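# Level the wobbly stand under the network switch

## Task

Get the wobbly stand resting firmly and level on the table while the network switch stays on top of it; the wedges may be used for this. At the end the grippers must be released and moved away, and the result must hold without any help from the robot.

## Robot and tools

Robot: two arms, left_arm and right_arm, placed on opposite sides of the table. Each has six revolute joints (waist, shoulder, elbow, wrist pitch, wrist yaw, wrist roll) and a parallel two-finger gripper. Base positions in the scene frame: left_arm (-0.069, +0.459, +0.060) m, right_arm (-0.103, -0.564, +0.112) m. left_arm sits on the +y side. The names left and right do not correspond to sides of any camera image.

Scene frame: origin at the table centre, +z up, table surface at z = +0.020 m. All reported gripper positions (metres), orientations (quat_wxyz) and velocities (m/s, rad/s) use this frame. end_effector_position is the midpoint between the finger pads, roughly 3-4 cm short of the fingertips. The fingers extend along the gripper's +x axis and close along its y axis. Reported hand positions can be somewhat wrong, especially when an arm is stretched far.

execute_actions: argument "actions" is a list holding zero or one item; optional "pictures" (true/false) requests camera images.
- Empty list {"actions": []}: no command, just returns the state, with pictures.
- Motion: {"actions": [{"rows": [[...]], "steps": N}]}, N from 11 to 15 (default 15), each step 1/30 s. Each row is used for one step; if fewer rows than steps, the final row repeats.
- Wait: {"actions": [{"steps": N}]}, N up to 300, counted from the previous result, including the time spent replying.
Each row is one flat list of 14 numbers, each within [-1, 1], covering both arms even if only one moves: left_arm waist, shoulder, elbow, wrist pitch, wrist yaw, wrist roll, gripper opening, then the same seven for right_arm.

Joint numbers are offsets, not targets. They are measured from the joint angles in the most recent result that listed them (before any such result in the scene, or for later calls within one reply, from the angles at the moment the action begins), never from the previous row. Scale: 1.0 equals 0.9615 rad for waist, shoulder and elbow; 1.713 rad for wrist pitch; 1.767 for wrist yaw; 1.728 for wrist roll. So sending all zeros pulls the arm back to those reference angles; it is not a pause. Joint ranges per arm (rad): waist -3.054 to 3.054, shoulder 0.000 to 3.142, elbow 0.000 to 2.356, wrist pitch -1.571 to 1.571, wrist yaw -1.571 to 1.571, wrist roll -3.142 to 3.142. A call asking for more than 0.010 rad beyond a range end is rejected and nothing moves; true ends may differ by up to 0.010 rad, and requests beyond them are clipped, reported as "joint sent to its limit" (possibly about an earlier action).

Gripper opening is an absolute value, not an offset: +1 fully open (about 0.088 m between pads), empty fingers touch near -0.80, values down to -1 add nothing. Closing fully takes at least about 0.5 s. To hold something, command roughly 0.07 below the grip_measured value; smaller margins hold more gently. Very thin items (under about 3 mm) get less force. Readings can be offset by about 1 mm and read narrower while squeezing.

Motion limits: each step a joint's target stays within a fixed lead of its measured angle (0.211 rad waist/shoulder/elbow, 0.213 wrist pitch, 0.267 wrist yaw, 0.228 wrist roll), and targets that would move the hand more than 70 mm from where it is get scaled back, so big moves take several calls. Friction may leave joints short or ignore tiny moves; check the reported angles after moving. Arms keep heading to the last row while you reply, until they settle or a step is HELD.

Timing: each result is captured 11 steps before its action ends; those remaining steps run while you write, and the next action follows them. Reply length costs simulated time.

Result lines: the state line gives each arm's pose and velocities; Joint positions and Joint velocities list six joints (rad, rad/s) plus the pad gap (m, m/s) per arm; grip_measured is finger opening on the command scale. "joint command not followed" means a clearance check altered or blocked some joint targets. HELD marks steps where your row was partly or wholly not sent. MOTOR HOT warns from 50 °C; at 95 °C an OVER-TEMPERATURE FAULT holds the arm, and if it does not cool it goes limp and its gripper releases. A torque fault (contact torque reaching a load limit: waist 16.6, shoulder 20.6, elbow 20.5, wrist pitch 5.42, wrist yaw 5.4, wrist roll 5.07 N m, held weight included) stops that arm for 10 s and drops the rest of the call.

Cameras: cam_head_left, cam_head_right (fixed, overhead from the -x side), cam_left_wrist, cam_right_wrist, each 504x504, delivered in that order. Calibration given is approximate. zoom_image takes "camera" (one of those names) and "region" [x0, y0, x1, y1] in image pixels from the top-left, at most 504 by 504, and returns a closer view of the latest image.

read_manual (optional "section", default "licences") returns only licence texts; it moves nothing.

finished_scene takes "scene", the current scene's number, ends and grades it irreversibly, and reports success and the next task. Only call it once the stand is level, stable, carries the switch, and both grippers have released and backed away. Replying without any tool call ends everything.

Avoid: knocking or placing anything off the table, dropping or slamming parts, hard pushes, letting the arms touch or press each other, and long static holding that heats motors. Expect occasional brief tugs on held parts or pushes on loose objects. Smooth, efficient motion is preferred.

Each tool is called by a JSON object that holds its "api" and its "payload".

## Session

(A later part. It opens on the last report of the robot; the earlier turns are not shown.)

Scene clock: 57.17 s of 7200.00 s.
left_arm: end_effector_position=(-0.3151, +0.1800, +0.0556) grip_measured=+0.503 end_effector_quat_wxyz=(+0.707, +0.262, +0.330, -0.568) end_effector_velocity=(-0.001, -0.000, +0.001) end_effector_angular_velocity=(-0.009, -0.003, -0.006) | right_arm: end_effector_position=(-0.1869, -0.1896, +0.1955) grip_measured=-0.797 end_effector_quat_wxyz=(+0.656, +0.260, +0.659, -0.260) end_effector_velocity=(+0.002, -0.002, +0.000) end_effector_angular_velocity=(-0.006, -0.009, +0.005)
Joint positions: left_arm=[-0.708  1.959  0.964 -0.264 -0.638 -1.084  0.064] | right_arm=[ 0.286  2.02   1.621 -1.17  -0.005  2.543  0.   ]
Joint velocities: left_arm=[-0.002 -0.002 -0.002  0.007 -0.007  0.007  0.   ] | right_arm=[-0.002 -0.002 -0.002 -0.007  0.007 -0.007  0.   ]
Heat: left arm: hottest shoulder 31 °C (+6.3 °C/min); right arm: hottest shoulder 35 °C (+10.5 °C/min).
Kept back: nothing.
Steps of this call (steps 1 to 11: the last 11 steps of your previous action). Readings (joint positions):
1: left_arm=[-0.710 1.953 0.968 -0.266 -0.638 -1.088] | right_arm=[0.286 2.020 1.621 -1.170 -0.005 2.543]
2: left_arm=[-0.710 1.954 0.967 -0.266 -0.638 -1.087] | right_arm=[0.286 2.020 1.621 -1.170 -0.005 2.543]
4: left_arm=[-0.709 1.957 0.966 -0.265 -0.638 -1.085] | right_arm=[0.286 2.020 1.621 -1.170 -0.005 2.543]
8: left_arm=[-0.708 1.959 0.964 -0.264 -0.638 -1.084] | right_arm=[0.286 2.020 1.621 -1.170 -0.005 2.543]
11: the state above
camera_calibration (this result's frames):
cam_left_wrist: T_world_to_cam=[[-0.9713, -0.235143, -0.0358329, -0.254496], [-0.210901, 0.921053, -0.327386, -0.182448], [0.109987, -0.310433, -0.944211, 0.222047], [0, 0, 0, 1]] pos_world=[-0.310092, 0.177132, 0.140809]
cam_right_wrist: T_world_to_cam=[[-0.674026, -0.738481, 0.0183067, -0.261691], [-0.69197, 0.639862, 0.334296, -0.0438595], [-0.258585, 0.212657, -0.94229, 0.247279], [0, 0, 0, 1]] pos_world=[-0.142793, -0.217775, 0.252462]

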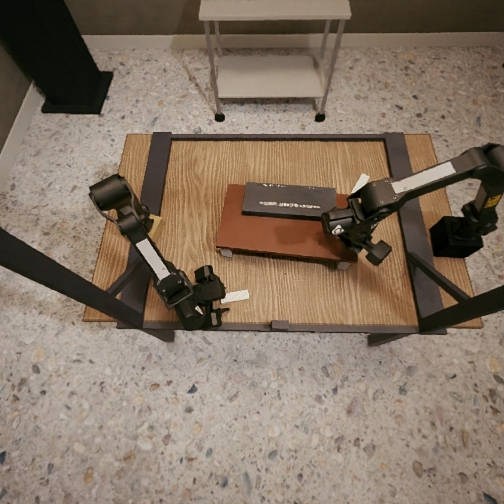

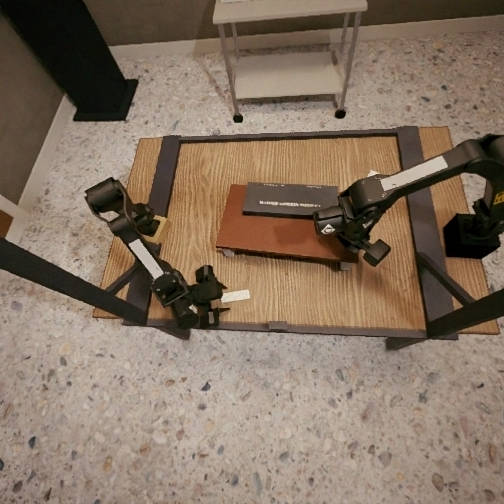

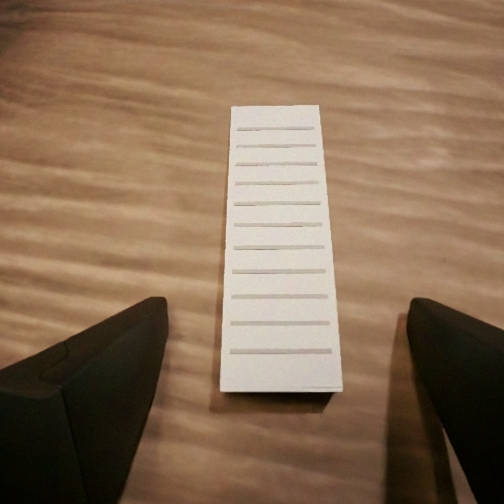

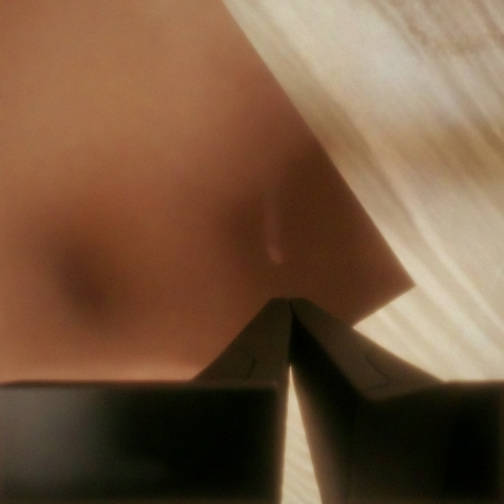

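{"api": "execute_actions", "payload": {"actions": [{"rows": [[0,0.019,-0.013,0.003,0,0,0.3, 0,0,0,0,0,0,-0.8],[0,0.019,-0.013,0.003,0,0,0.1, 0,0,0,0,0,0,-0.8],[0,0.019,-0.013,0.003,0,0,0.0, 0,0,0,0,0,0,-0.8],[0,0.019,-0.013,0.003,0,0,-0.1, 0,0,0,0,0,0,-0.8],[0,0.019,-0.013,0.003,0,0,-0.1, 0,0,0,0,0,0,-0.8],[0,0.019,-0.013,0.003,0,0,-0.15, 0,0,0,0,0,0,-0.8],[0,0.019,-0.013,0.003,0,0,-0.2, 0,0,0,0,0,0,-0.8],[0,0.019,-0.013,0.003,0,0,-0.25, 0,0,0,0,0,0,-0.8],[0,0.019,-0.013,0.003,0,0,-0.3, 0,0,0,0,0,0,-0.8]], "steps": 15}]}}

{"api": "execute_actions", "payload": {"actions": [{"steps": 12}], "pictures": true}}

Scene clock: 58.17 s of 7200.00 s.
left_arm: end_effector_position=(-0.3154, +0.1798, +0.0551) grip_measured=+0.158 end_effector_quat_wxyz=(+0.706, +0.262, +0.331, -0.569) end_effector_velocity=(+0.002, -0.001, +0.001) end_effector_angular_velocity=(-0.014, -0.013, +0.010) | right_arm: end_effector_position=(-0.1869, -0.1896, +0.1955) grip_measured=-0.797 end_effector_quat_wxyz=(+0.656, +0.260, +0.659, -0.260) end_effector_velocity=(-0.001, -0.005, +0.002) end_effector_angular_velocity=(-0.021, +0.018, -0.010)
Joint positions: left_arm=[-0.708  1.961  0.963 -0.261 -0.638 -1.084  0.047] | right_arm=[ 0.286  2.02   1.621 -1.17  -0.005  2.543  0.   ]
Joint velocities: left_arm=[-0.002  0.002  0.002 -0.007 -0.022 -0.007 -0.148] | right_arm=[-0.002 -0.002  0.002 -0.022 -0.022  0.007  0.   ]
Heat: left arm: hottest shoulder 31 °C (+6.2 °C/min); right arm: hottest shoulder 35 °C (+10.3 °C/min).
Steps of this call (steps 1 to 15: the robot went on to your last target; steps 16 to 26: nothing new was sent; steps 27 to 30: the first 4 steps of this action). Readings (joint positions):
27: left_arm=[-0.708 1.960 0.963 -0.264 -0.638 -1.084] | right_arm=[0.286 2.020 1.621 -1.170 -0.005 2.543]
28: left_arm=[-0.708 1.960 0.963 -0.262 -0.638 -1.084] | right_arm=[0.286 2.020 1.621 -1.170 -0.005 2.543]
30: the state above

Scene clock: 58.57 s of 7200.00 s.
left_arm: end_effector_position=(-0.3154, +0.1798, +0.0550) grip_measured=-0.269 end_effector_quat_wxyz=(+0.706, +0.261, +0.331, -0.569) end_effector_velocity=(+0.002, +0.003, -0.002) end_effector_angular_velocity=(+0.012, -0.001, +0.001) | right_arm: end_effector_position=(-0.1869, -0.1896, +0.1955) grip_measured=-0.797 end_effector_quat_wxyz=(+0.656, +0.260, +0.659, -0.260) end_effector_velocity=(-0.001, +0.002, +0.002) end_effector_angular_velocity=(+0.010, +0.010, +0.005)
Joint positions: left_arm=[-0.708  1.961  0.963 -0.26  -0.638 -1.084  0.026] | right_arm=[ 0.286  2.02   1.621 -1.17  -0.005  2.543  0.   ]
Joint velocities: left_arm=[-0.002 -0.002 -0.007 -0.007  0.007 -0.007 -0.   ] | right_arm=[-0.002 -0.002  0.002  0.007 -0.007 -0.007  0.   ]
Heat: left arm: hottest shoulder 31 °C (+6.1 °C/min); right arm: hottest shoulder 35 °C (+10.2 °C/min).
Kept back: nothing.
Steps of this call (steps 1 to 11: the last 11 steps of your previous action; step 12: the robot went on to your last target). Readings (joint positions):
1: left_arm=[-0.708 1.961 0.963 -0.261 -0.638 -1.084] | right_arm=[0.286 2.020 1.621 -1.170 -0.005 2.543]
2: left_arm=[-0.708 1.961 0.963 -0.260 -0.638 -1.084] | right_arm=[0.286 2.020 1.621 -1.170 -0.005 2.543]
4: left_arm=[-0.708 1.961 0.963 -0.260 -0.638 -1.084] | right_arm=[0.286 2.020 1.621 -1.170 -0.005 2.543]
8: left_arm=[-0.708 1.961 0.963 -0.260 -0.638 -1.084] | right_arm=[0.286 2.020 1.621 -1.170 -0.005 2.543]
12: the state above
camera_calibration (this result's frames):
cam_left_wrist: T_world_to_cam=[[-0.971344, -0.235174, -0.0344091, -0.254951], [-0.211313, 0.920769, -0.327919, -0.182574], [0.108801, -0.311251, -0.944079, 0.221185], [0, 0, 0, 1]] pos_world=[-0.31029, 0.176995, 0.140174]
cam_right_wrist: T_world_to_cam=[[-0.674026, -0.738481, 0.0183067, -0.261691], [-0.69197, 0.639862, 0.334296, -0.0438595], [-0.258585, 0.212657, -0.94229, 0.247279], [0, 0, 0, 1]] pos_world=[-0.142793, -0.217775, 0.252462]

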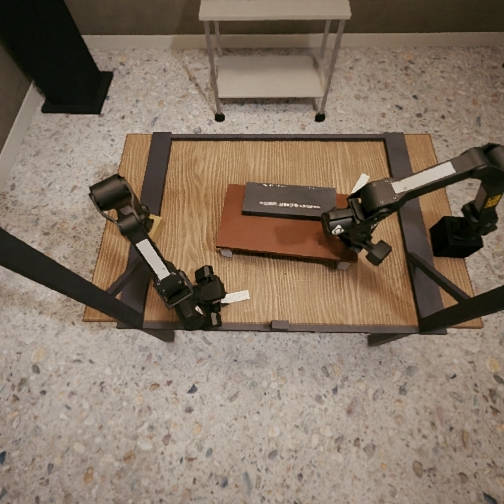

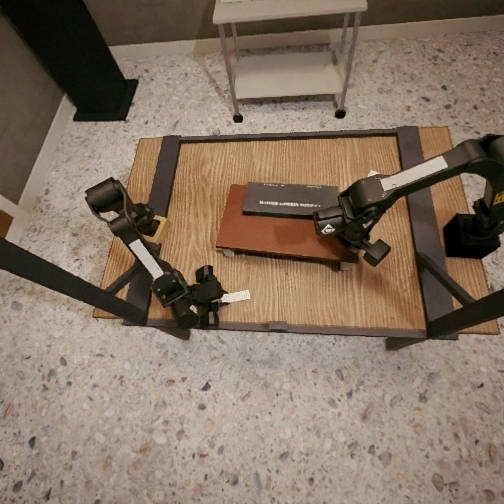

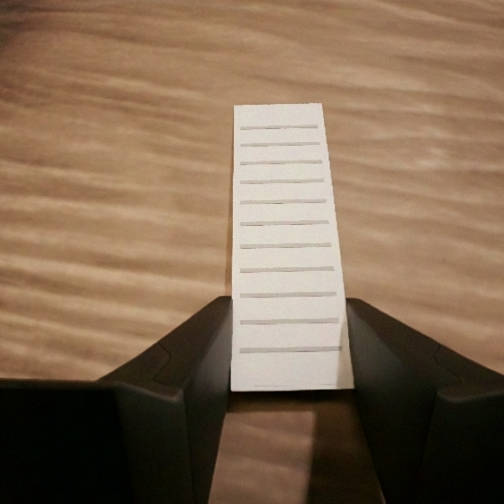

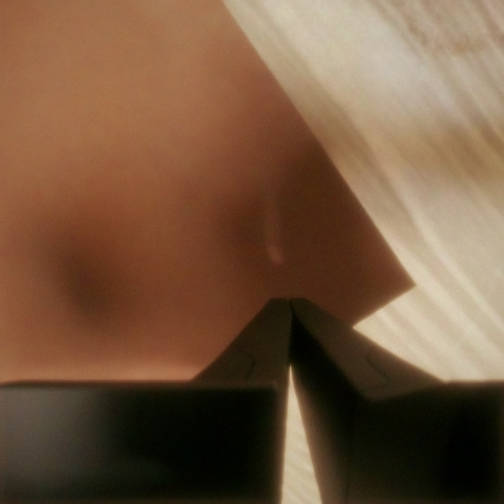

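{"api": "execute_actions", "payload": {"actions": [{"rows": [[0,0,0,0,0,0,-0.35, 0,0,0,0,0,0,-0.8],[0,-0.03,0,0,0,0,-0.35, 0,0,0,0,0,0,-0.8],[0,-0.08,0,0,0,0,-0.35, 0,0,0,0,0,0,-0.8],[0,-0.15,0,0.02,0,0,-0.35, 0,0,0,0,0,0,-0.8],[0,-0.23,0,0.04,0,0,-0.35, 0,0,0,0,0,0,-0.8],[0,-0.32,-0.04,0.06,0,0,-0.35, 0,0,0,0,0,0,-0.8],[0.05,-0.42,-0.1,0.08,0.03,0.05,-0.35, 0,0,0,0,0,0,-0.8],[0.12,-0.52,-0.16,0.1,0.07,0.12,-0.35, 0,0,0,0,0,0,-0.8],[0.2,-0.62,-0.22,0.12,0.11,0.2,-0.35, 0,0,0,0,0,0,-0.8],[0.3,-0.72,-0.29,0.14,0.15,0.3,-0.35, 0,0,0,0,0,0,-0.8],[0.95,-0.95,-0.48,0.152,0.36,0.8,-0.35, 0,0,0,0,0,0,-0.8]], "steps": 15}]}}

{"api": "execute_actions", "payload": {"actions": [{"steps": 22}]}}

Scene clock: 63.77 s of 7200.00 s.
left_arm: end_effector_position=(-0.3174, +0.1787, +0.0635) grip_measured=-0.269 end_effector_quat_wxyz=(+0.704, +0.251, +0.335, -0.574) end_effector_velocity=(-0.046, -0.021, +0.198) end_effector_angular_velocity=(-0.309, +0.561, -0.019) | right_arm: end_effector_position=(-0.1869, -0.1896, +0.1955) grip_measured=-0.797 end_effector_quat_wxyz=(+0.656, +0.260, +0.659, -0.260) end_effector_velocity=(+0.002, -0.002, +0.002) end_effector_angular_velocity=(-0.001, -0.008, +0.005)
Joint positions: left_arm=[-0.708  1.935  0.962 -0.26  -0.636 -1.084  0.026] | right_arm=[ 0.286  2.02   1.621 -1.17  -0.005  2.543  0.   ]
Joint velocities: left_arm=[-0.002 -0.642 -0.09   0.081  0.066 -0.007  0.   ] | right_arm=[-0.002 -0.007 -0.002 -0.007  0.007 -0.007  0.   ]
Heat: left arm: hottest shoulder 31 °C (+6.0 °C/min); right arm: hottest shoulder 36 °C (+10.0 °C/min).
Steps of this call (steps 1 to 15: the robot went on to your last target; steps 16 to 90: nothing new was sent; then 2.07 s passed at rest; steps 91 to 94: the first 4 steps of this action). Readings (joint positions):
91: left_arm=[-0.708 1.961 0.963 -0.260 -0.638 -1.084] | right_arm=[0.286 2.020 1.621 -1.170 -0.005 2.543]
92: left_arm=[-0.708 1.960 0.963 -0.260 -0.638 -1.084] | right_arm=[0.286 2.020 1.621 -1.170 -0.005 2.543]
94: the state above

Scene clock: 64.50 s of 7200.00 s.
left_arm: end_effector_position=(-0.0886, +0.1414, +0.2060) grip_measured=-0.268 end_effector_quat_wxyz=(+0.645, +0.244, +0.131, -0.712) end_effector_velocity=(+0.026, +0.003, -0.008) end_effector_angular_velocity=(-0.074, -1.520, -0.890) | right_arm: end_effector_position=(-0.1869, -0.1896, +0.1955) grip_measured=-0.797 end_effector_quat_wxyz=(+0.656, +0.260, +0.659, -0.260) end_effector_velocity=(-0.002, -0.002, +0.002) end_effector_angular_velocity=(-0.004, +0.007, -0.005)
Joint positions: left_arm=[ 0.191  1.058  0.515  0.001 -0.008  0.145  0.026] | right_arm=[ 0.286  2.02   1.621 -1.17  -0.005  2.543  0.   ]
Joint velocities: left_arm=[ 0.12  -0.007 -0.027  0.007  0.081  1.824  0.   ] | right_arm=[ 0.002 -0.007 -0.002 -0.007 -0.007  0.007  0.   ]
Heat: left arm: hottest shoulder 31 °C (+6.1 °C/min); right arm: hottest shoulder 36 °C (+10.1 °C/min).
Kept back: nothing.
Steps of this call (steps 1 to 11: the last 11 steps of your previous action; steps 12 to 22: the robot went on to your last target). Readings (joint positions):
1: left_arm=[-0.708 1.906 0.958 -0.250 -0.634 -1.084] | right_arm=[0.286 2.020 1.621 -1.170 -0.005 2.543]
2: left_arm=[-0.708 1.864 0.950 -0.224 -0.634 -1.084] | right_arm=[0.286 2.020 1.621 -1.170 -0.005 2.543]
4: left_arm=[-0.691 1.749 0.913 -0.153 -0.594 -1.021] | right_arm=[0.286 2.020 1.621 -1.170 -0.005 2.543]
8: left_arm=[-0.480 1.486 0.737 -0.041 -0.357 -0.762] | right_arm=[0.286 2.020 1.621 -1.170 -0.005 2.543]
22: the state above

{"api": "execute_actions", "payload": {"actions": [{"rows": [[1.0,-0.04,0.14,0,0.337,0.446,-0.35, 0,0,0,0,0,0,-0.8],[1.0,-0.04,0.14,0,0.337,0.446,-0.35, 0,0,0,0,0,0,-0.8],[1.0,-0.04,0.14,0,0.337,0.446,-0.35, 0,0,0,0,0,0,-0.8],[1.0,-0.04,0.14,0,0.337,0.446,-0.35, 0,0,0,0,0,0,-0.8],[1.0,-0.04,0.14,0,0.337,0.446,-0.35, 0,0,0,0,0,0,-0.8],[1.0,-0.04,0.14,0,0.337,0.446,-0.35, 0,0,0,0,0,0,-0.8],[1.0,-0.04,0.14,-0.05,0.337,0.446,-0.35, 0,0,0,0,0,0,-0.8],[1.0,-0.04,0.14,-0.1,0.337,0.446,-0.35, 0,0,0,0,0,0,-0.8],[1.0,-0.04,0.14,-0.15,0.337,0.446,-0.35, 0,0,0,0,0,0,-0.8],[1.0,-0.04,0.14,-0.2,0.337,0.446,-0.35, 0,0,0,0,0,0,-0.8],[1.0,-0.04,0.14,-0.467,0.337,0.446,-0.35, 0,0,0,0,0,0,-0.8]], "steps": 15}]}}

{"api": "execute_actions", "payload": {"actions": [{"steps": 20}], "pictures": true}}

Scene clock: 67.50 s of 7200.00 s.
left_arm: end_effector_position=(-0.0624, +0.1320, +0.2441) grip_measured=-0.268 end_effector_quat_wxyz=(+0.584, +0.287, -0.010, -0.760) end_effector_velocity=(+0.288, -0.057, +0.455) end_effector_angular_velocity=(-1.555, -0.896, -0.989) | right_arm: end_effector_position=(-0.1869, -0.1896, +0.1955) grip_measured=-0.797 end_effector_quat_wxyz=(+0.656, +0.260, +0.659, -0.260) end_effector_velocity=(+0.005, -0.002, -0.001) end_effector_angular_velocity=(-0.007, -0.024, +0.005)
Joint positions: left_arm=[ 0.409  1.046  0.589 -0.002  0.29   0.537  0.026] | right_arm=[ 0.286  2.02   1.621 -1.17  -0.005  2.543  0.   ]
Joint velocities: left_arm=[ 1.858 -0.212  0.711  0.198  2.264  1.927 -0.   ] | right_arm=[-0.002 -0.002 -0.007 -0.007  0.022 -0.007  0.   ]
Heat: left arm: hottest shoulder 31 °C (+6.1 °C/min); right arm: hottest shoulder 36 °C (+9.1 °C/min).
Steps of this call (steps 1 to 30: the robot went on to your last target; steps 31 to 86: nothing new was sent; steps 87 to 90: the first 4 steps of this action). Readings (joint positions):
87: left_arm=[0.230 1.054 0.526 -0.008 0.059 0.342] | right_arm=[0.286 2.020 1.621 -1.170 -0.005 2.543]
88: left_arm=[0.286 1.054 0.543 -0.015 0.141 0.408] | right_arm=[0.286 2.020 1.621 -1.170 -0.005 2.543]
90: the state above

Scene clock: 68.17 s of 7200.00 s.
left_arm: end_effector_position=(+0.0432, +0.2616, +0.1808) grip_measured=-0.268 end_effector_quat_wxyz=(+0.597, +0.321, +0.269, -0.684) end_effector_velocity=(-0.026, +0.026, -0.016) end_effector_angular_velocity=(+0.126, +0.170, +0.025) | right_arm: end_effector_position=(-0.1869, -0.1896, +0.1955) grip_measured=-0.797 end_effector_quat_wxyz=(+0.656, +0.260, +0.659, -0.260) end_effector_velocity=(+0.000, -0.001, +0.002) end_effector_angular_velocity=(-0.004, +0.007, +0.005)
Joint positions: left_arm=[ 1.148  1.019  0.654 -0.783  0.584  0.91   0.026] | right_arm=[ 0.286  2.02   1.621 -1.17  -0.005  2.543  0.   ]
Joint velocities: left_arm=[ 0.022 -0.007 -0.002 -0.212  0.007 -0.007 -0.   ] | right_arm=[-0.002 -0.002  0.002 -0.007 -0.007 -0.007  0.   ]
Heat: left arm: hottest shoulder 31 °C (+6.1 °C/min); right arm: hottest shoulder 36 °C (+9.1 °C/min).
Kept back: nothing.
Steps of this call (steps 1 to 11: the last 11 steps of your previous action; steps 12 to 20: the robot went on to your last target). Readings (joint positions):
1: left_arm=[0.471 1.039 0.611 0.004 0.367 0.602] | right_arm=[0.286 2.020 1.621 -1.170 -0.005 2.543]
2: left_arm=[0.533 1.031 0.627 0.006 0.436 0.667] | right_arm=[0.286 2.020 1.621 -1.170 -0.005 2.543]
4: left_arm=[0.653 1.019 0.649 -0.045 0.518 0.789] | right_arm=[0.286 2.020 1.621 -1.170 -0.005 2.543]
8: left_arm=[0.898 1.018 0.654 -0.296 0.567 0.884] | right_arm=[0.286 2.020 1.621 -1.170 -0.005 2.543]
20: the state above
camera_calibration (this result's frames):
cam_left_wrist: T_world_to_cam=[[-0.990661, 0.124024, -0.0566443, 0.0279212], [0.135858, 0.933058, -0.333086, -0.15812], [0.0115417, -0.337671, -0.941194, 0.337004], [0, 0, 0, 1]] pos_world=[0.0452528, 0.257869, 0.2661]
cam_right_wrist: T_world_to_cam=[[-0.674026, -0.738481, 0.0183067, -0.261691], [-0.69197, 0.639862, 0.334296, -0.0438595], [-0.258585, 0.212657, -0.94229, 0.247279], [0, 0, 0, 1]] pos_world=[-0.142793, -0.217775, 0.252462]

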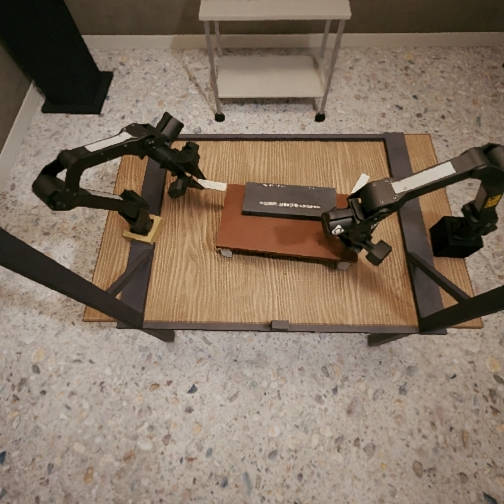

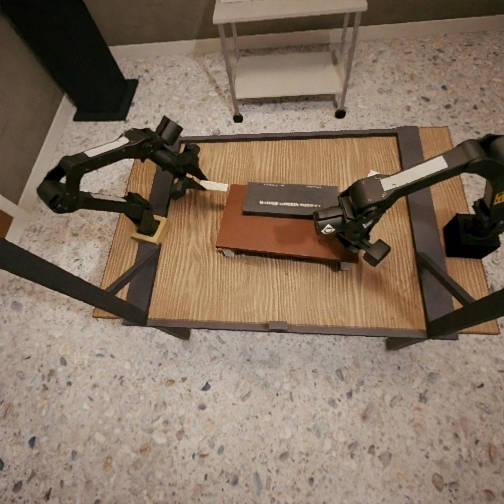

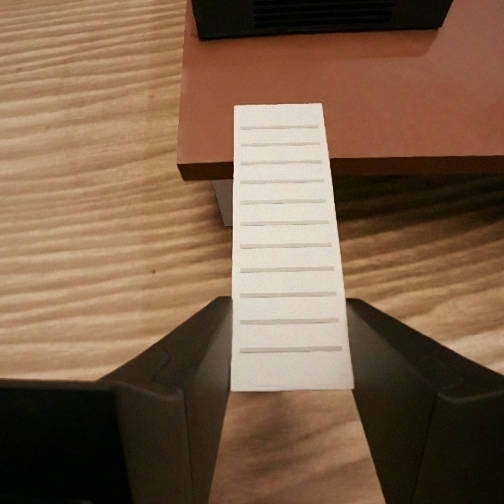

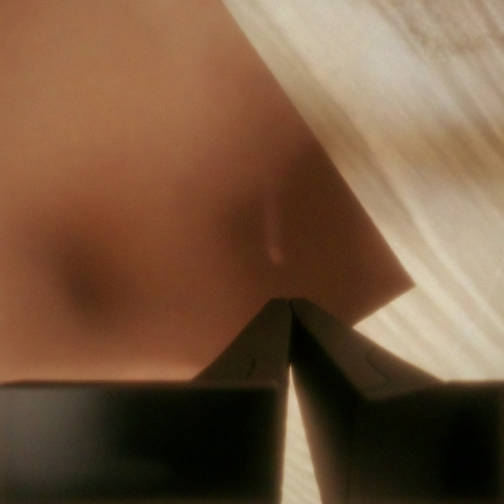

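{"api": "execute_actions", "payload": {"actions": [{"rows": [[0.05,0,0,-0.01,0.01,0.03,-0.35, 0,0,0,0,0,0,-0.8],[0.1,0.02,-0.02,0,0.02,0.06,-0.35, 0,0,0,0,0,0,-0.8],[0.132,0.05,-0.05,0.03,0.022,0.068,-0.35, 0,0,0,0,0,0,-0.8],[0.132,0.085,-0.085,0.06,0.022,0.068,-0.35, 0,0,0,0,0,0,-0.8],[0.132,0.12,-0.12,0.095,0.022,0.068,-0.35, 0,0,0,0,0,0,-0.8],[0.132,0.155,-0.155,0.13,0.022,0.068,-0.35, 0,0,0,0,0,0,-0.8],[0.132,0.19,-0.19,0.165,0.022,0.068,-0.35, 0,0,0,0,0,0,-0.8],[0.132,0.225,-0.225,0.2,0.022,0.068,-0.35, 0,0,0,0,0,0,-0.8],[0.132,0.255,-0.255,0.23,0.022,0.068,-0.35, 0,0,0,0,0,0,-0.8],[0.132,0.282,-0.28,0.258,0.022,0.068,-0.35, 0,0,0,0,0,0,-0.8]], "steps": 15}]}}

{"api": "execute_actions", "payload": {"actions": [{"steps": 13}], "pictures": true}}

Scene clock: 72.07 s of 7200.00 s.
left_arm: end_effector_position=(+0.0572, +0.2676, +0.1758) grip_measured=-0.268 end_effector_quat_wxyz=(+0.607, +0.324, +0.255, -0.679) end_effector_velocity=(+0.207, +0.013, -0.139) end_effector_angular_velocity=(-0.213, -0.417, +0.284) | right_arm: end_effector_position=(-0.1869, -0.1896, +0.1955) grip_measured=-0.797 end_effector_quat_wxyz=(+0.656, +0.260, +0.659, -0.260) end_effector_velocity=(+0.002, -0.002, +0.002) end_effector_angular_velocity=(-0.001, -0.008, +0.005)
Joint positions: left_arm=[ 1.226  1.039  0.636 -0.753  0.611  0.986  0.026] | right_arm=[ 0.286  2.02   1.621 -1.17  -0.005  2.543  0.   ]
Joint velocities: left_arm=[ 0.657  0.486 -0.427  1.121  0.095  0.447 -0.   ] | right_arm=[-0.002 -0.007 -0.002 -0.007  0.007 -0.007  0.   ]
Heat: left arm: hottest shoulder 30 °C (+4.1 °C/min); right arm: hottest shoulder 36 °C (+9.1 °C/min).
Steps of this call (steps 1 to 30: the robot went on to your last target; steps 31 to 100: nothing new was sent; then 0.43 s passed at rest; steps 101 to 104: the first 4 steps of this action). Readings (joint positions):
101: left_arm=[1.156 1.019 0.654 -0.797 0.589 0.922] | right_arm=[0.286 2.020 1.621 -1.170 -0.005 2.543]
102: left_arm=[1.175 1.020 0.653 -0.798 0.599 0.945] | right_arm=[0.286 2.020 1.621 -1.170 -0.005 2.543]
104: the state above

Scene clock: 72.50 s of 7200.00 s.
left_arm: end_effector_position=(+0.0623, +0.2744, +0.0855) grip_measured=-0.268 end_effector_quat_wxyz=(+0.600, +0.316, +0.284, -0.678) end_effector_velocity=(+0.012, -0.010, +0.006) end_effector_angular_velocity=(-0.063, -0.066, -0.010) | right_arm: end_effector_position=(-0.1869, -0.1896, +0.1955) grip_measured=-0.797 end_effector_quat_wxyz=(+0.656, +0.260, +0.659, -0.260) end_effector_velocity=(+0.001, -0.005, +0.002) end_effector_angular_velocity=(-0.018, +0.003, +0.005)
Joint positions: left_arm=[ 1.272  1.281  0.396 -0.351  0.62   1.022  0.026] | right_arm=[ 0.286  2.02   1.621 -1.17  -0.005  2.543  0.   ]
Joint velocities: left_arm=[ 0.002  0.007 -0.002  0.095  0.022  0.007 -0.   ] | right_arm=[-0.002 -0.007 -0.002 -0.022 -0.007 -0.007  0.   ]
Heat: left arm: hottest shoulder 30 °C (+4.0 °C/min); right arm: hottest shoulder 36 °C (+9.1 °C/min).
Kept back: nothing.
Steps of this call (steps 1 to 11: the last 11 steps of your previous action; steps 12 to 13: the robot went on to your last target). Readings (joint positions):
1: left_arm=[1.244 1.059 0.619 -0.713 0.613 0.997] | right_arm=[0.286 2.020 1.621 -1.170 -0.005 2.543]
2: left_arm=[1.256 1.086 0.594 -0.668 0.615 1.005] | right_arm=[0.286 2.020 1.621 -1.170 -0.005 2.543]
4: left_arm=[1.266 1.150 0.531 -0.570 0.617 1.014] | right_arm=[0.286 2.020 1.621 -1.170 -0.005 2.543]
8: left_arm=[1.271 1.260 0.420 -0.407 0.617 1.021] | right_arm=[0.286 2.020 1.621 -1.170 -0.005 2.543]
13: the state above
camera_calibration (this result's frames):
cam_left_wrist: T_world_to_cam=[[-0.994338, 0.100017, -0.0359073, 0.044847], [0.106255, 0.941007, -0.321273, -0.205795], [0.00165605, -0.323269, -0.946306, 0.248549], [0, 0, 0, 1]] pos_world=[0.0660481, 0.269517, 0.170697]
cam_right_wrist: T_world_to_cam=[[-0.674026, -0.738481, 0.0183067, -0.261691], [-0.69197, 0.639862, 0.334296, -0.0438595], [-0.258585, 0.212657, -0.94229, 0.247279], [0, 0, 0, 1]] pos_world=[-0.142793, -0.217775, 0.252462]

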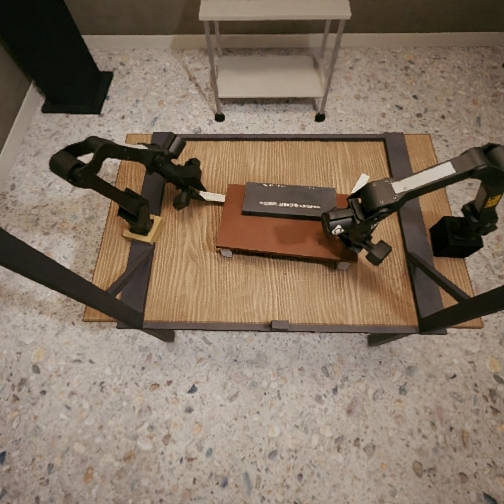

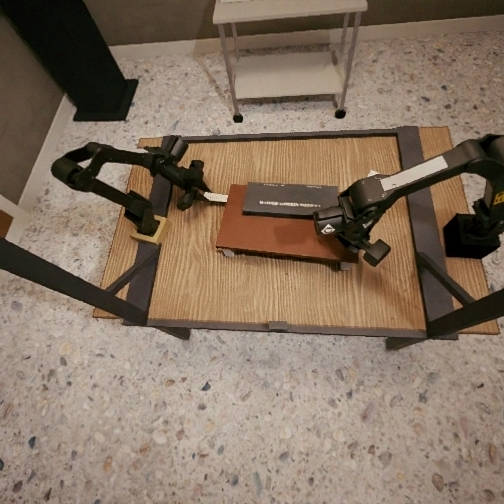

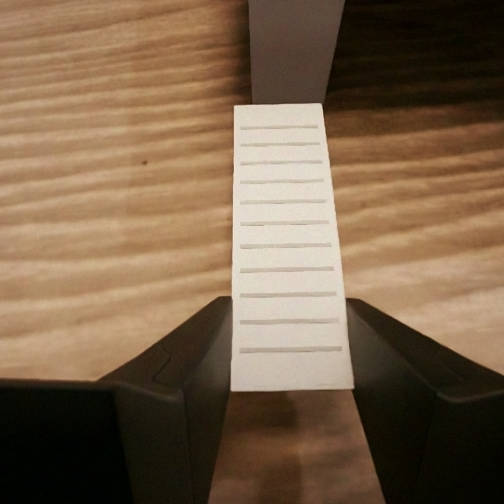

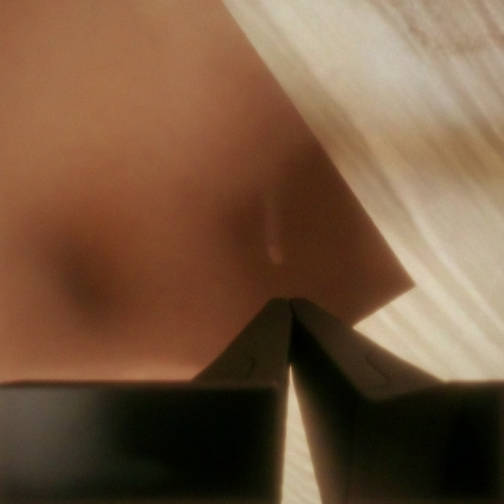

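{"api": "execute_actions", "payload": {"actions": [{"rows": [[-0.01,0.02,-0.012,0.02,0,-0.005,-0.35, 0,0.005,-0.015,0.01,0,0,-0.8],[-0.02,0.04,-0.026,0.04,-0.003,-0.012,-0.35, 0,0.01,-0.03,0.02,0,0,-0.8],[-0.03,0.062,-0.04,0.062,-0.006,-0.018,-0.35, 0,0.016,-0.045,0.03,0,0,-0.8],[-0.04,0.083,-0.054,0.084,-0.008,-0.025,-0.35, 0,0.022,-0.06,0.04,0,0,-0.8],[-0.048,0.102,-0.066,0.104,-0.01,-0.031,-0.35, 0,0.028,-0.075,0.05,0,0,-0.8],[-0.054,0.118,-0.077,0.12,-0.012,-0.036,-0.35, 0,0.033,-0.088,0.058,0,0,-0.8],[-0.057,0.13,-0.084,0.133,-0.012,-0.037,-0.35, 0,0.038,-0.098,0.066,0,0,-0.8],[-0.057,0.138,-0.089,0.141,-0.012,-0.037,-0.35, 0,0.042,-0.11,0.076,0,0,-0.8]], "steps": 15}]}}

{"api": "execute_actions", "payload": {"actions": [{"steps": 13}], "pictures": true}}

Scene clock: 75.03 s of 7200.00 s.
left_arm: end_effector_position=(+0.0649, +0.2693, +0.0803) grip_measured=-0.268 end_effector_quat_wxyz=(+0.604, +0.318, +0.274, -0.678) end_effector_velocity=(-0.010, -0.037, -0.103) end_effector_angular_velocity=(+0.028, -0.008, +0.003) | right_arm: end_effector_position=(-0.1875, -0.1872, +0.1906) grip_measured=-0.797 end_effector_quat_wxyz=(+0.653, +0.264, +0.662, -0.256) end_effector_velocity=(+0.000, +0.009, -0.082) end_effector_angular_velocity=(+0.080, +0.010, +0.005)
Joint positions: left_arm=[ 1.256  1.313  0.382 -0.275  0.616  1.007  0.026] | right_arm=[ 0.286  2.02   1.601 -1.135 -0.005  2.543  0.   ]
Joint velocities: left_arm=[-0.232  0.447 -0.242  0.828 -0.11  -0.256  0.   ] | right_arm=[-0.002  0.022 -0.3    0.403  0.007 -0.007  0.   ]
Heat: left arm: hottest shoulder 30 °C (+4.1 °C/min); right arm: hottest shoulder 36 °C (+8.1 °C/min).
Steps of this call (steps 1 to 30: the robot went on to your last target; steps 31 to 72: nothing new was sent; steps 73 to 76: the first 4 steps of this action). Readings (joint positions):
73: left_arm=[1.272 1.284 0.395 -0.340 0.620 1.023] | right_arm=[0.286 2.020 1.620 -1.169 -0.005 2.543]
74: left_arm=[1.269 1.289 0.393 -0.326 0.620 1.022] | right_arm=[0.286 2.020 1.616 -1.161 -0.005 2.543]
76: the state above

Scene clock: 75.47 s of 7200.00 s.
left_arm: end_effector_position=(+0.0581, +0.2670, +0.0568) grip_measured=-0.268 end_effector_quat_wxyz=(+0.601, +0.317, +0.283, -0.677) end_effector_velocity=(-0.002, +0.004, -0.005) end_effector_angular_velocity=(+0.029, +0.002, -0.000) | right_arm: end_effector_position=(-0.1883, -0.1895, +0.1633) grip_measured=-0.797 end_effector_quat_wxyz=(+0.655, +0.259, +0.661, -0.259) end_effector_velocity=(-0.002, -0.003, -0.004) end_effector_angular_velocity=(-0.012, +0.020, +0.020)
Joint positions: left_arm=[ 1.22   1.405  0.321 -0.115  0.6    0.964  0.026] | right_arm=[ 0.288  2.046  1.528 -1.048 -0.008  2.543  0.   ]
Joint velocities: left_arm=[-0.002  0.007 -0.007 -0.007 -0.022  0.007  0.   ] | right_arm=[-0.002  0.002 -0.012  0.007 -0.022 -0.022  0.   ]
Heat: left arm: hottest shoulder 30 °C (+4.0 °C/min); right arm: hottest shoulder 36 °C (+8.1 °C/min).
Kept back: nothing.
Steps of this call (steps 1 to 11: the last 11 steps of your previous action; steps 12 to 13: the robot went on to your last target). Readings (joint positions):
1: left_arm=[1.248 1.329 0.372 -0.246 0.613 0.997] | right_arm=[0.286 2.022 1.590 -1.121 -0.005 2.543]
2: left_arm=[1.241 1.346 0.361 -0.218 0.609 0.988] | right_arm=[0.286 2.025 1.578 -1.107 -0.005 2.543]
4: left_arm=[1.229 1.377 0.340 -0.169 0.604 0.975] | right_arm=[0.286 2.036 1.552 -1.078 -0.005 2.543]
8: left_arm=[1.221 1.403 0.321 -0.126 0.601 0.966] | right_arm=[0.287 2.046 1.531 -1.052 -0.008 2.543]
13: the state above
camera_calibration (this result's frames):
cam_left_wrist: T_world_to_cam=[[-0.994208, 0.100011, -0.0393426, 0.0405397], [0.107362, 0.940802, -0.321504, -0.207593], [0.00485948, -0.323866, -0.94609, 0.218932], [0, 0, 0, 1]] pos_world=[0.0615285, 0.262154, 0.141982]
cam_right_wrist: T_world_to_cam=[[-0.672256, -0.740079, 0.0188328, -0.262019], [-0.692185, 0.637367, 0.33859, -0.0353264], [-0.262587, 0.214583, -0.940746, 0.215871], [0, 0, 0, 1]] pos_world=[-0.143912, -0.217721, 0.219975]

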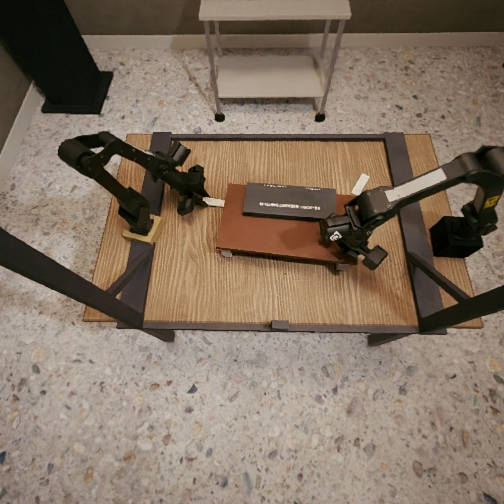

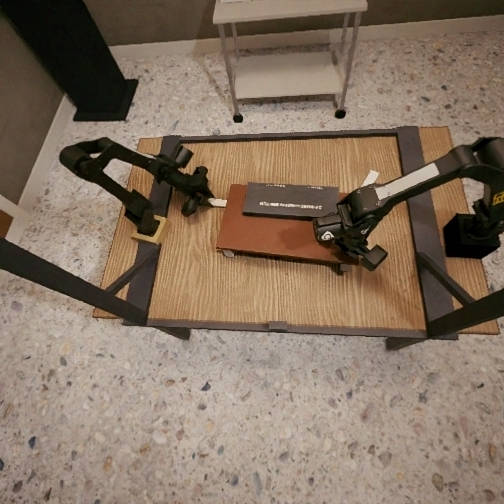

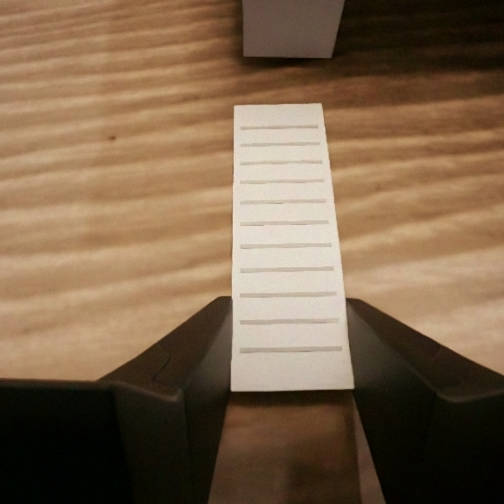

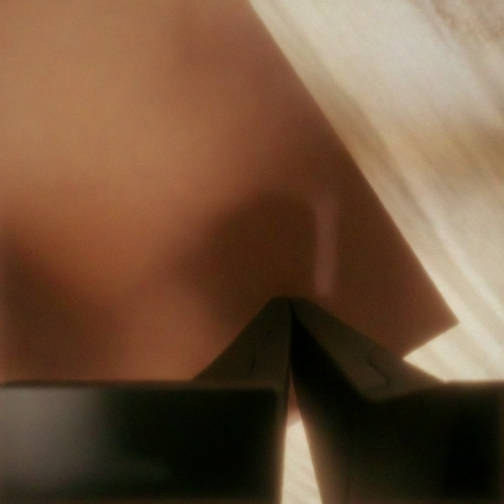

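{"api": "execute_actions", "payload": {"actions": [{"rows": [[-0.012,0,-0.005,0.006,-0.002,-0.007,-0.35, 0,0.008,-0.012,0.005,0,0,-0.8],[-0.024,0.004,-0.008,0.012,-0.004,-0.015,-0.35, 0,0.012,-0.02,0.01,0,0,-0.8],[-0.036,0.007,-0.011,0.019,-0.006,-0.022,-0.35, 0,0.015,-0.027,0.014,0,0,-0.8],[-0.047,0.01,-0.014,0.025,-0.008,-0.029,-0.35, 0,0.018,-0.034,0.018,0,0,-0.8],[-0.056,0.012,-0.016,0.03,-0.01,-0.035,-0.35, 0,0.021,-0.04,0.022,0,0,-0.8],[-0.063,0.014,-0.017,0.034,-0.011,-0.039,-0.35, 0,0.024,-0.047,0.027,0,0,-0.8]], "steps": 13}]}}

{"api": "execute_actions", "payload": {"actions": [{"steps": 13}], "pictures": true}}

Scene clock: 77.90 s of 7200.00 s.
left_arm: end_effector_position=(+0.0581, +0.2660, +0.0569) grip_measured=-0.268 end_effector_quat_wxyz=(+0.601, +0.317, +0.282, -0.677) end_effector_velocity=(-0.011, -0.026, +0.002) end_effector_angular_velocity=(+0.005, +0.005, +0.008) | right_arm: end_effector_position=(-0.1883, -0.1896, +0.1629) grip_measured=-0.797 end_effector_quat_wxyz=(+0.655, +0.259, +0.661, -0.259) end_effector_velocity=(+0.001, -0.005, -0.013) end_effector_angular_velocity=(-0.004, +0.007, -0.010)
Joint positions: left_arm=[ 1.215  1.406  0.321 -0.109  0.598  0.957  0.026] | right_arm=[ 0.288  2.046  1.527 -1.046 -0.008  2.543  0.   ]
Joint velocities: left_arm=[-0.168  0.002 -0.002  0.11  -0.066 -0.198 -0.   ] | right_arm=[-0.002 -0.002 -0.056  0.051 -0.007  0.007  0.   ]
Heat: left arm: hottest shoulder 29 °C (+3.0 °C/min); right arm: hottest shoulder 36 °C (+8.0 °C/min).
Steps of this call (steps 1 to 30: the robot went on to your last target; steps 31 to 71: nothing new was sent; steps 72 to 73: the first 2 steps of this action). Readings (joint positions):
72: left_arm=[1.219 1.406 0.321 -0.112 0.600 0.962] | right_arm=[0.288 2.046 1.528 -1.047 -0.008 2.543]
73: the state above

Scene clock: 78.33 s of 7200.00 s.
left_arm: end_effector_position=(+0.0538, +0.2574, +0.0567) grip_measured=-0.268 end_effector_quat_wxyz=(+0.601, +0.317, +0.278, -0.679) end_effector_velocity=(-0.001, -0.000, -0.001) end_effector_angular_velocity=(+0.005, +0.008, +0.012) | right_arm: end_effector_position=(-0.1881, -0.1906, +0.1600) grip_measured=-0.797 end_effector_quat_wxyz=(+0.653, +0.262, +0.663, -0.257) end_effector_velocity=(+0.001, -0.003, +0.001) end_effector_angular_velocity=(-0.009, +0.005, +0.005)
Joint positions: left_arm=[ 1.163  1.411  0.314 -0.061  0.583  0.902  0.026] | right_arm=[ 0.288  2.038  1.504 -1.023 -0.008  2.543  0.   ]
Joint velocities: left_arm=[-0.007  0.002 -0.002  0.007 -0.007 -0.022 -0.   ] | right_arm=[-0.002 -0.007 -0.007 -0.007 -0.007 -0.007  0.   ]
Heat: left arm: hottest shoulder 29 °C (+3.0 °C/min); right arm: hottest shoulder 36 °C (+8.1 °C/min).
Kept back: nothing.
Steps of this call (steps 1 to 11: the last 11 steps of your previous action; steps 12 to 13: the robot went on to your last target). Readings (joint positions):
1: left_arm=[1.208 1.406 0.320 -0.103 0.596 0.950] | right_arm=[0.288 2.046 1.524 -1.044 -0.008 2.543]
2: left_arm=[1.200 1.406 0.320 -0.094 0.594 0.941] | right_arm=[0.288 2.046 1.521 -1.041 -0.008 2.543]
4: left_arm=[1.182 1.407 0.318 -0.078 0.589 0.923] | right_arm=[0.288 2.044 1.514 -1.034 -0.008 2.543]
8: left_arm=[1.165 1.410 0.315 -0.064 0.584 0.906] | right_arm=[0.288 2.040 1.506 -1.025 -0.008 2.543]
13: the state above
camera_calibration (this result's frames):
cam_left_wrist: T_world_to_cam=[[-0.993692, 0.103251, -0.0437672, 0.0366812], [0.111913, 0.938052, -0.327923, -0.197254], [0.0071974, -0.330753, -0.94369, 0.217237], [0, 0, 0, 1]] pos_world=[0.0569616, 0.253099, 0.141925]
cam_right_wrist: T_world_to_cam=[[-0.672227, -0.740208, 0.0142314, -0.261918], [-0.691583, 0.634697, 0.344778, -0.0346936], [-0.26424, 0.221927, -0.938576, 0.213852], [0, 0, 0, 1]] pos_world=[-0.143553, -0.219313, 0.216405]

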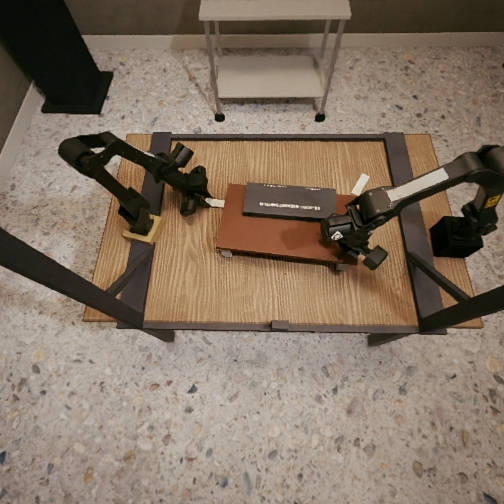

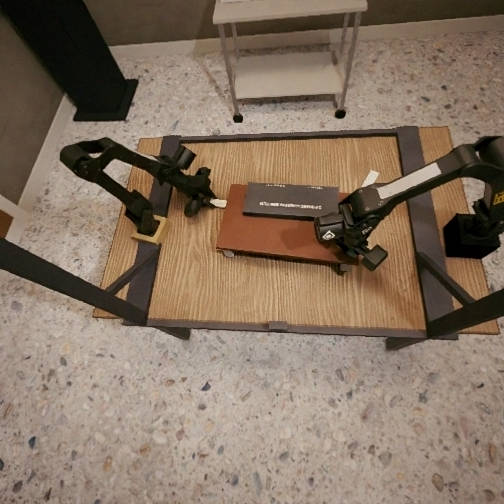

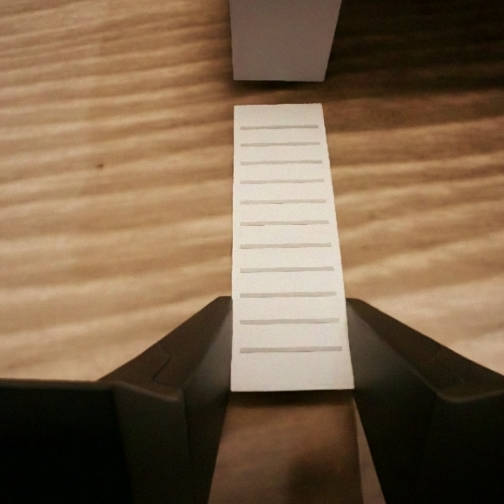

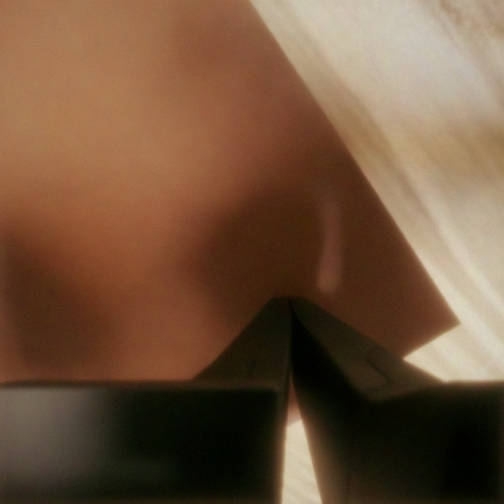

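{"api": "zoom_image", "payload": {"camera": "cam_left_wrist", "region": [200, 30, 380, 150]}}

{"api": "zoom_image", "payload": {"camera": "cam_head_left", "region": [200, 170, 380, 290]}}

Region (200, 30, 380, 150) of cam_left_wrist's 504x504 image, scaled by 2.800, with more detail than that image has.

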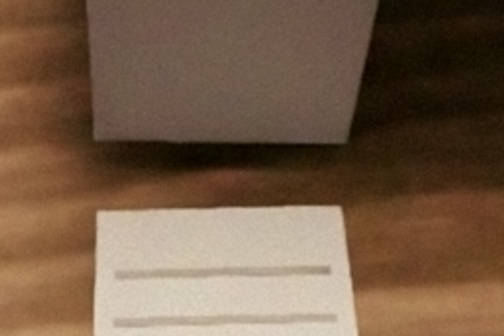

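Region (200, 170, 380, 290) of cam_head_left's 504x504 image, scaled by 2.800, with more detail than that image has.

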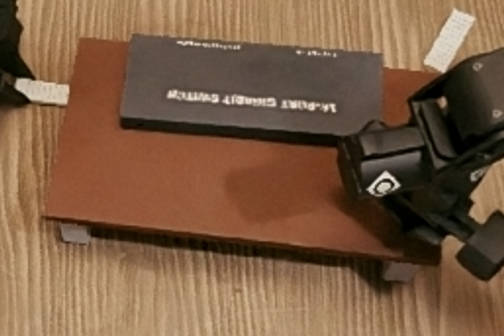

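{"api": "execute_actions", "payload": {"actions": [{"rows": [[-0.01,0.014,0.004,0.005,-0.003,-0.006,-0.35, 0,0.04,-0.027,0,0,0,-0.8],[-0.03,0.026,0.01,0.015,-0.008,-0.018,-0.35, 0,0.043,-0.029,0,0,0,-0.8],[-0.055,0.039,0.017,0.028,-0.014,-0.033,-0.35, 0,0.047,-0.031,0,0,0,-0.8],[-0.08,0.052,0.023,0.041,-0.02,-0.048,-0.35, 0,0.047,-0.031,0,0,0,-0.8],[-0.102,0.064,0.029,0.051,-0.025,-0.061,-0.35, 0,0.047,-0.031,0,0,0,-0.8],[-0.124,0.077,0.038,0.06,-0.03,-0.074,-0.35, 0,0.047,-0.031,0,0,0,-0.8],[-0.145,0.09,0.047,0.068,-0.036,-0.086,-0.35, 0,0.047,-0.031,0,0,0,-0.8],[-0.165,0.102,0.056,0.076,-0.041,-0.098,-0.35, 0,0.047,-0.031,0,0,0,-0.8],[-0.18,0.111,0.062,0.081,-0.045,-0.106,-0.35, 0,0.047,-0.031,0,0,0,-0.8],[-0.188,0.115,0.065,0.084,-0.047,-0.11,-0.35, 0,0.047,-0.031,0,0,0,-0.8]], "steps": 15}]}}

{"api": "execute_actions", "payload": {"actions": [{"steps": 14}], "pictures": true}}

Scene clock: 84.47 s of 7200.00 s.
left_arm: end_effector_position=(+0.0523, +0.2524, +0.0543) grip_measured=-0.268 end_effector_quat_wxyz=(+0.601, +0.317, +0.282, -0.678) end_effector_velocity=(-0.036, -0.087, -0.026) end_effector_angular_velocity=(+0.059, +0.080, -0.018) | right_arm: end_effector_position=(-0.1879, -0.1913, +0.1595) grip_measured=-0.797 end_effector_quat_wxyz=(+0.653, +0.261, +0.662, -0.257) end_effector_velocity=(+0.000, -0.002, -0.001) end_effector_angular_velocity=(-0.013, +0.004, +0.020)
Joint positions: left_arm=[ 1.132  1.43   0.316 -0.03   0.566  0.867  0.026] | right_arm=[ 0.288  2.038  1.502 -1.023 -0.008  2.543  0.   ]
Joint velocities: left_arm=[-0.51   0.281  0.051  0.418 -0.198 -0.535 -0.   ] | right_arm=[-0.002  0.002 -0.002 -0.007 -0.007 -0.022  0.   ]
Heat: left arm: hottest shoulder 29 °C (+2.0 °C/min); right arm: hottest shoulder 35 °C (+6.1 °C/min).
Steps of this call (steps 1 to 30: the robot went on to your last target; steps 31 to 100: nothing new was sent; then 2.67 s passed at rest; steps 101 to 104: the first 4 steps of this action). Readings (joint positions):
101: left_arm=[1.162 1.412 0.314 -0.059 0.582 0.901] | right_arm=[0.288 2.038 1.503 -1.022 -0.008 2.543]
102: left_arm=[1.157 1.415 0.314 -0.054 0.579 0.895] | right_arm=[0.288 2.038 1.502 -1.022 -0.008 2.543]
104: the state above

Scene clock: 84.93 s of 7200.00 s.
left_arm: end_effector_position=(+0.0479, +0.2189, +0.0544) grip_measured=-0.268 end_effector_quat_wxyz=(+0.600, +0.317, +0.279, -0.679) end_effector_velocity=(-0.002, -0.000, -0.002) end_effector_angular_velocity=(+0.021, +0.014, +0.022) | right_arm: end_effector_position=(-0.1879, -0.1914, +0.1594) grip_measured=-0.797 end_effector_quat_wxyz=(+0.654, +0.261, +0.662, -0.258) end_effector_velocity=(+0.002, -0.002, +0.000) end_effector_angular_velocity=(-0.005, -0.009, +0.005)
Joint positions: left_arm=[0.986 1.511 0.366 0.08  0.504 0.72  0.026] | right_arm=[ 0.288  2.039  1.502 -1.024 -0.008  2.543  0.   ]
Joint velocities: left_arm=[-0.017  0.002  0.002 -0.007 -0.022 -0.037 -0.   ] | right_arm=[-0.002 -0.002 -0.002 -0.007  0.007 -0.007  0.   ]
Heat: left arm: hottest shoulder 29 °C (+2.0 °C/min); right arm: hottest shoulder 35 °C (+6.0 °C/min).
Kept back: nothing.
Steps of this call (steps 1 to 11: the last 11 steps of your previous action; steps 12 to 14: the robot went on to your last target). Readings (joint positions):
1: left_arm=[1.113 1.440 0.318 -0.014 0.561 0.848] | right_arm=[0.288 2.038 1.502 -1.023 -0.008 2.543]
2: left_arm=[1.094 1.450 0.323 0.002 0.555 0.828] | right_arm=[0.288 2.038 1.502 -1.023 -0.008 2.543]
4: left_arm=[1.054 1.472 0.339 0.032 0.536 0.788] | right_arm=[0.288 2.039 1.502 -1.023 -0.008 2.543]
8: left_arm=[0.998 1.504 0.363 0.070 0.511 0.734] | right_arm=[0.288 2.039 1.502 -1.024 -0.008 2.543]
14: the state above
camera_calibration (this result's frames):
cam_left_wrist: T_world_to_cam=[[-0.993529, 0.105311, -0.0425498, 0.0341468], [0.113441, 0.938683, -0.325584, -0.161592], [0.00565306, -0.328304, -0.944555, 0.201981], [0, 0, 0, 1]] pos_world=[0.0511152, 0.214398, 0.139623]
cam_right_wrist: T_world_to_cam=[[-0.672239, -0.740157, 0.0162035, -0.262691], [-0.691842, 0.635847, 0.342129, -0.0332527], [-0.263532, 0.218782, -0.939513, 0.21319], [0, 0, 0, 1]] pos_world=[-0.143414, -0.219931, 0.215928]

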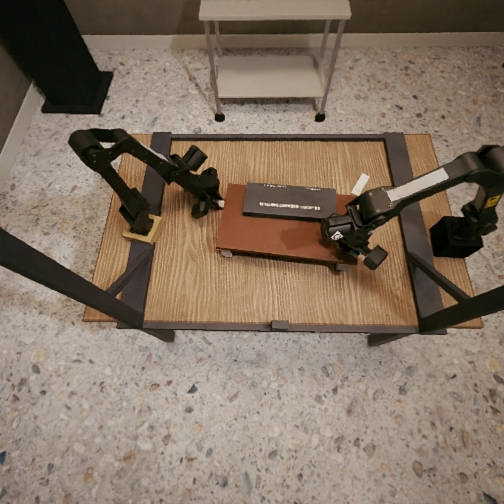

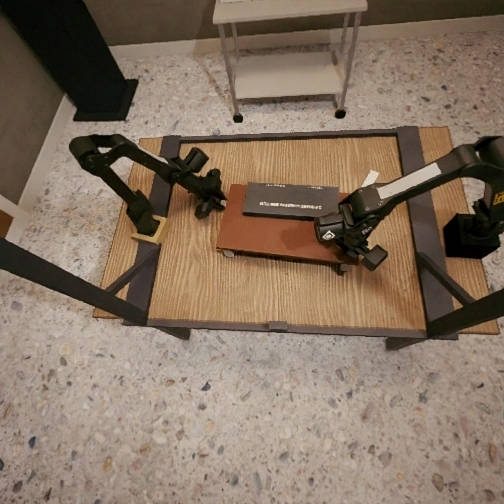

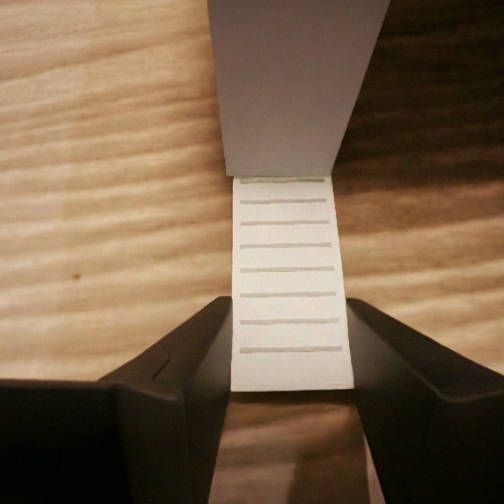

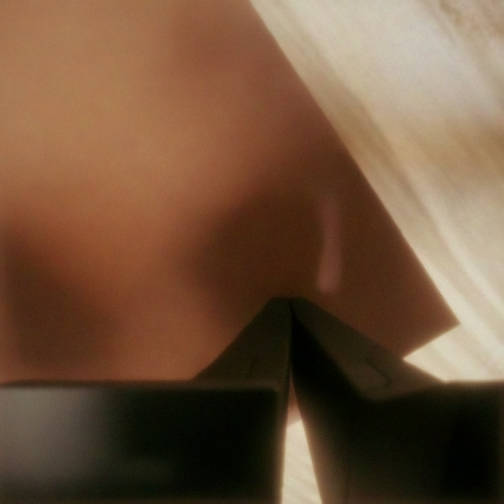

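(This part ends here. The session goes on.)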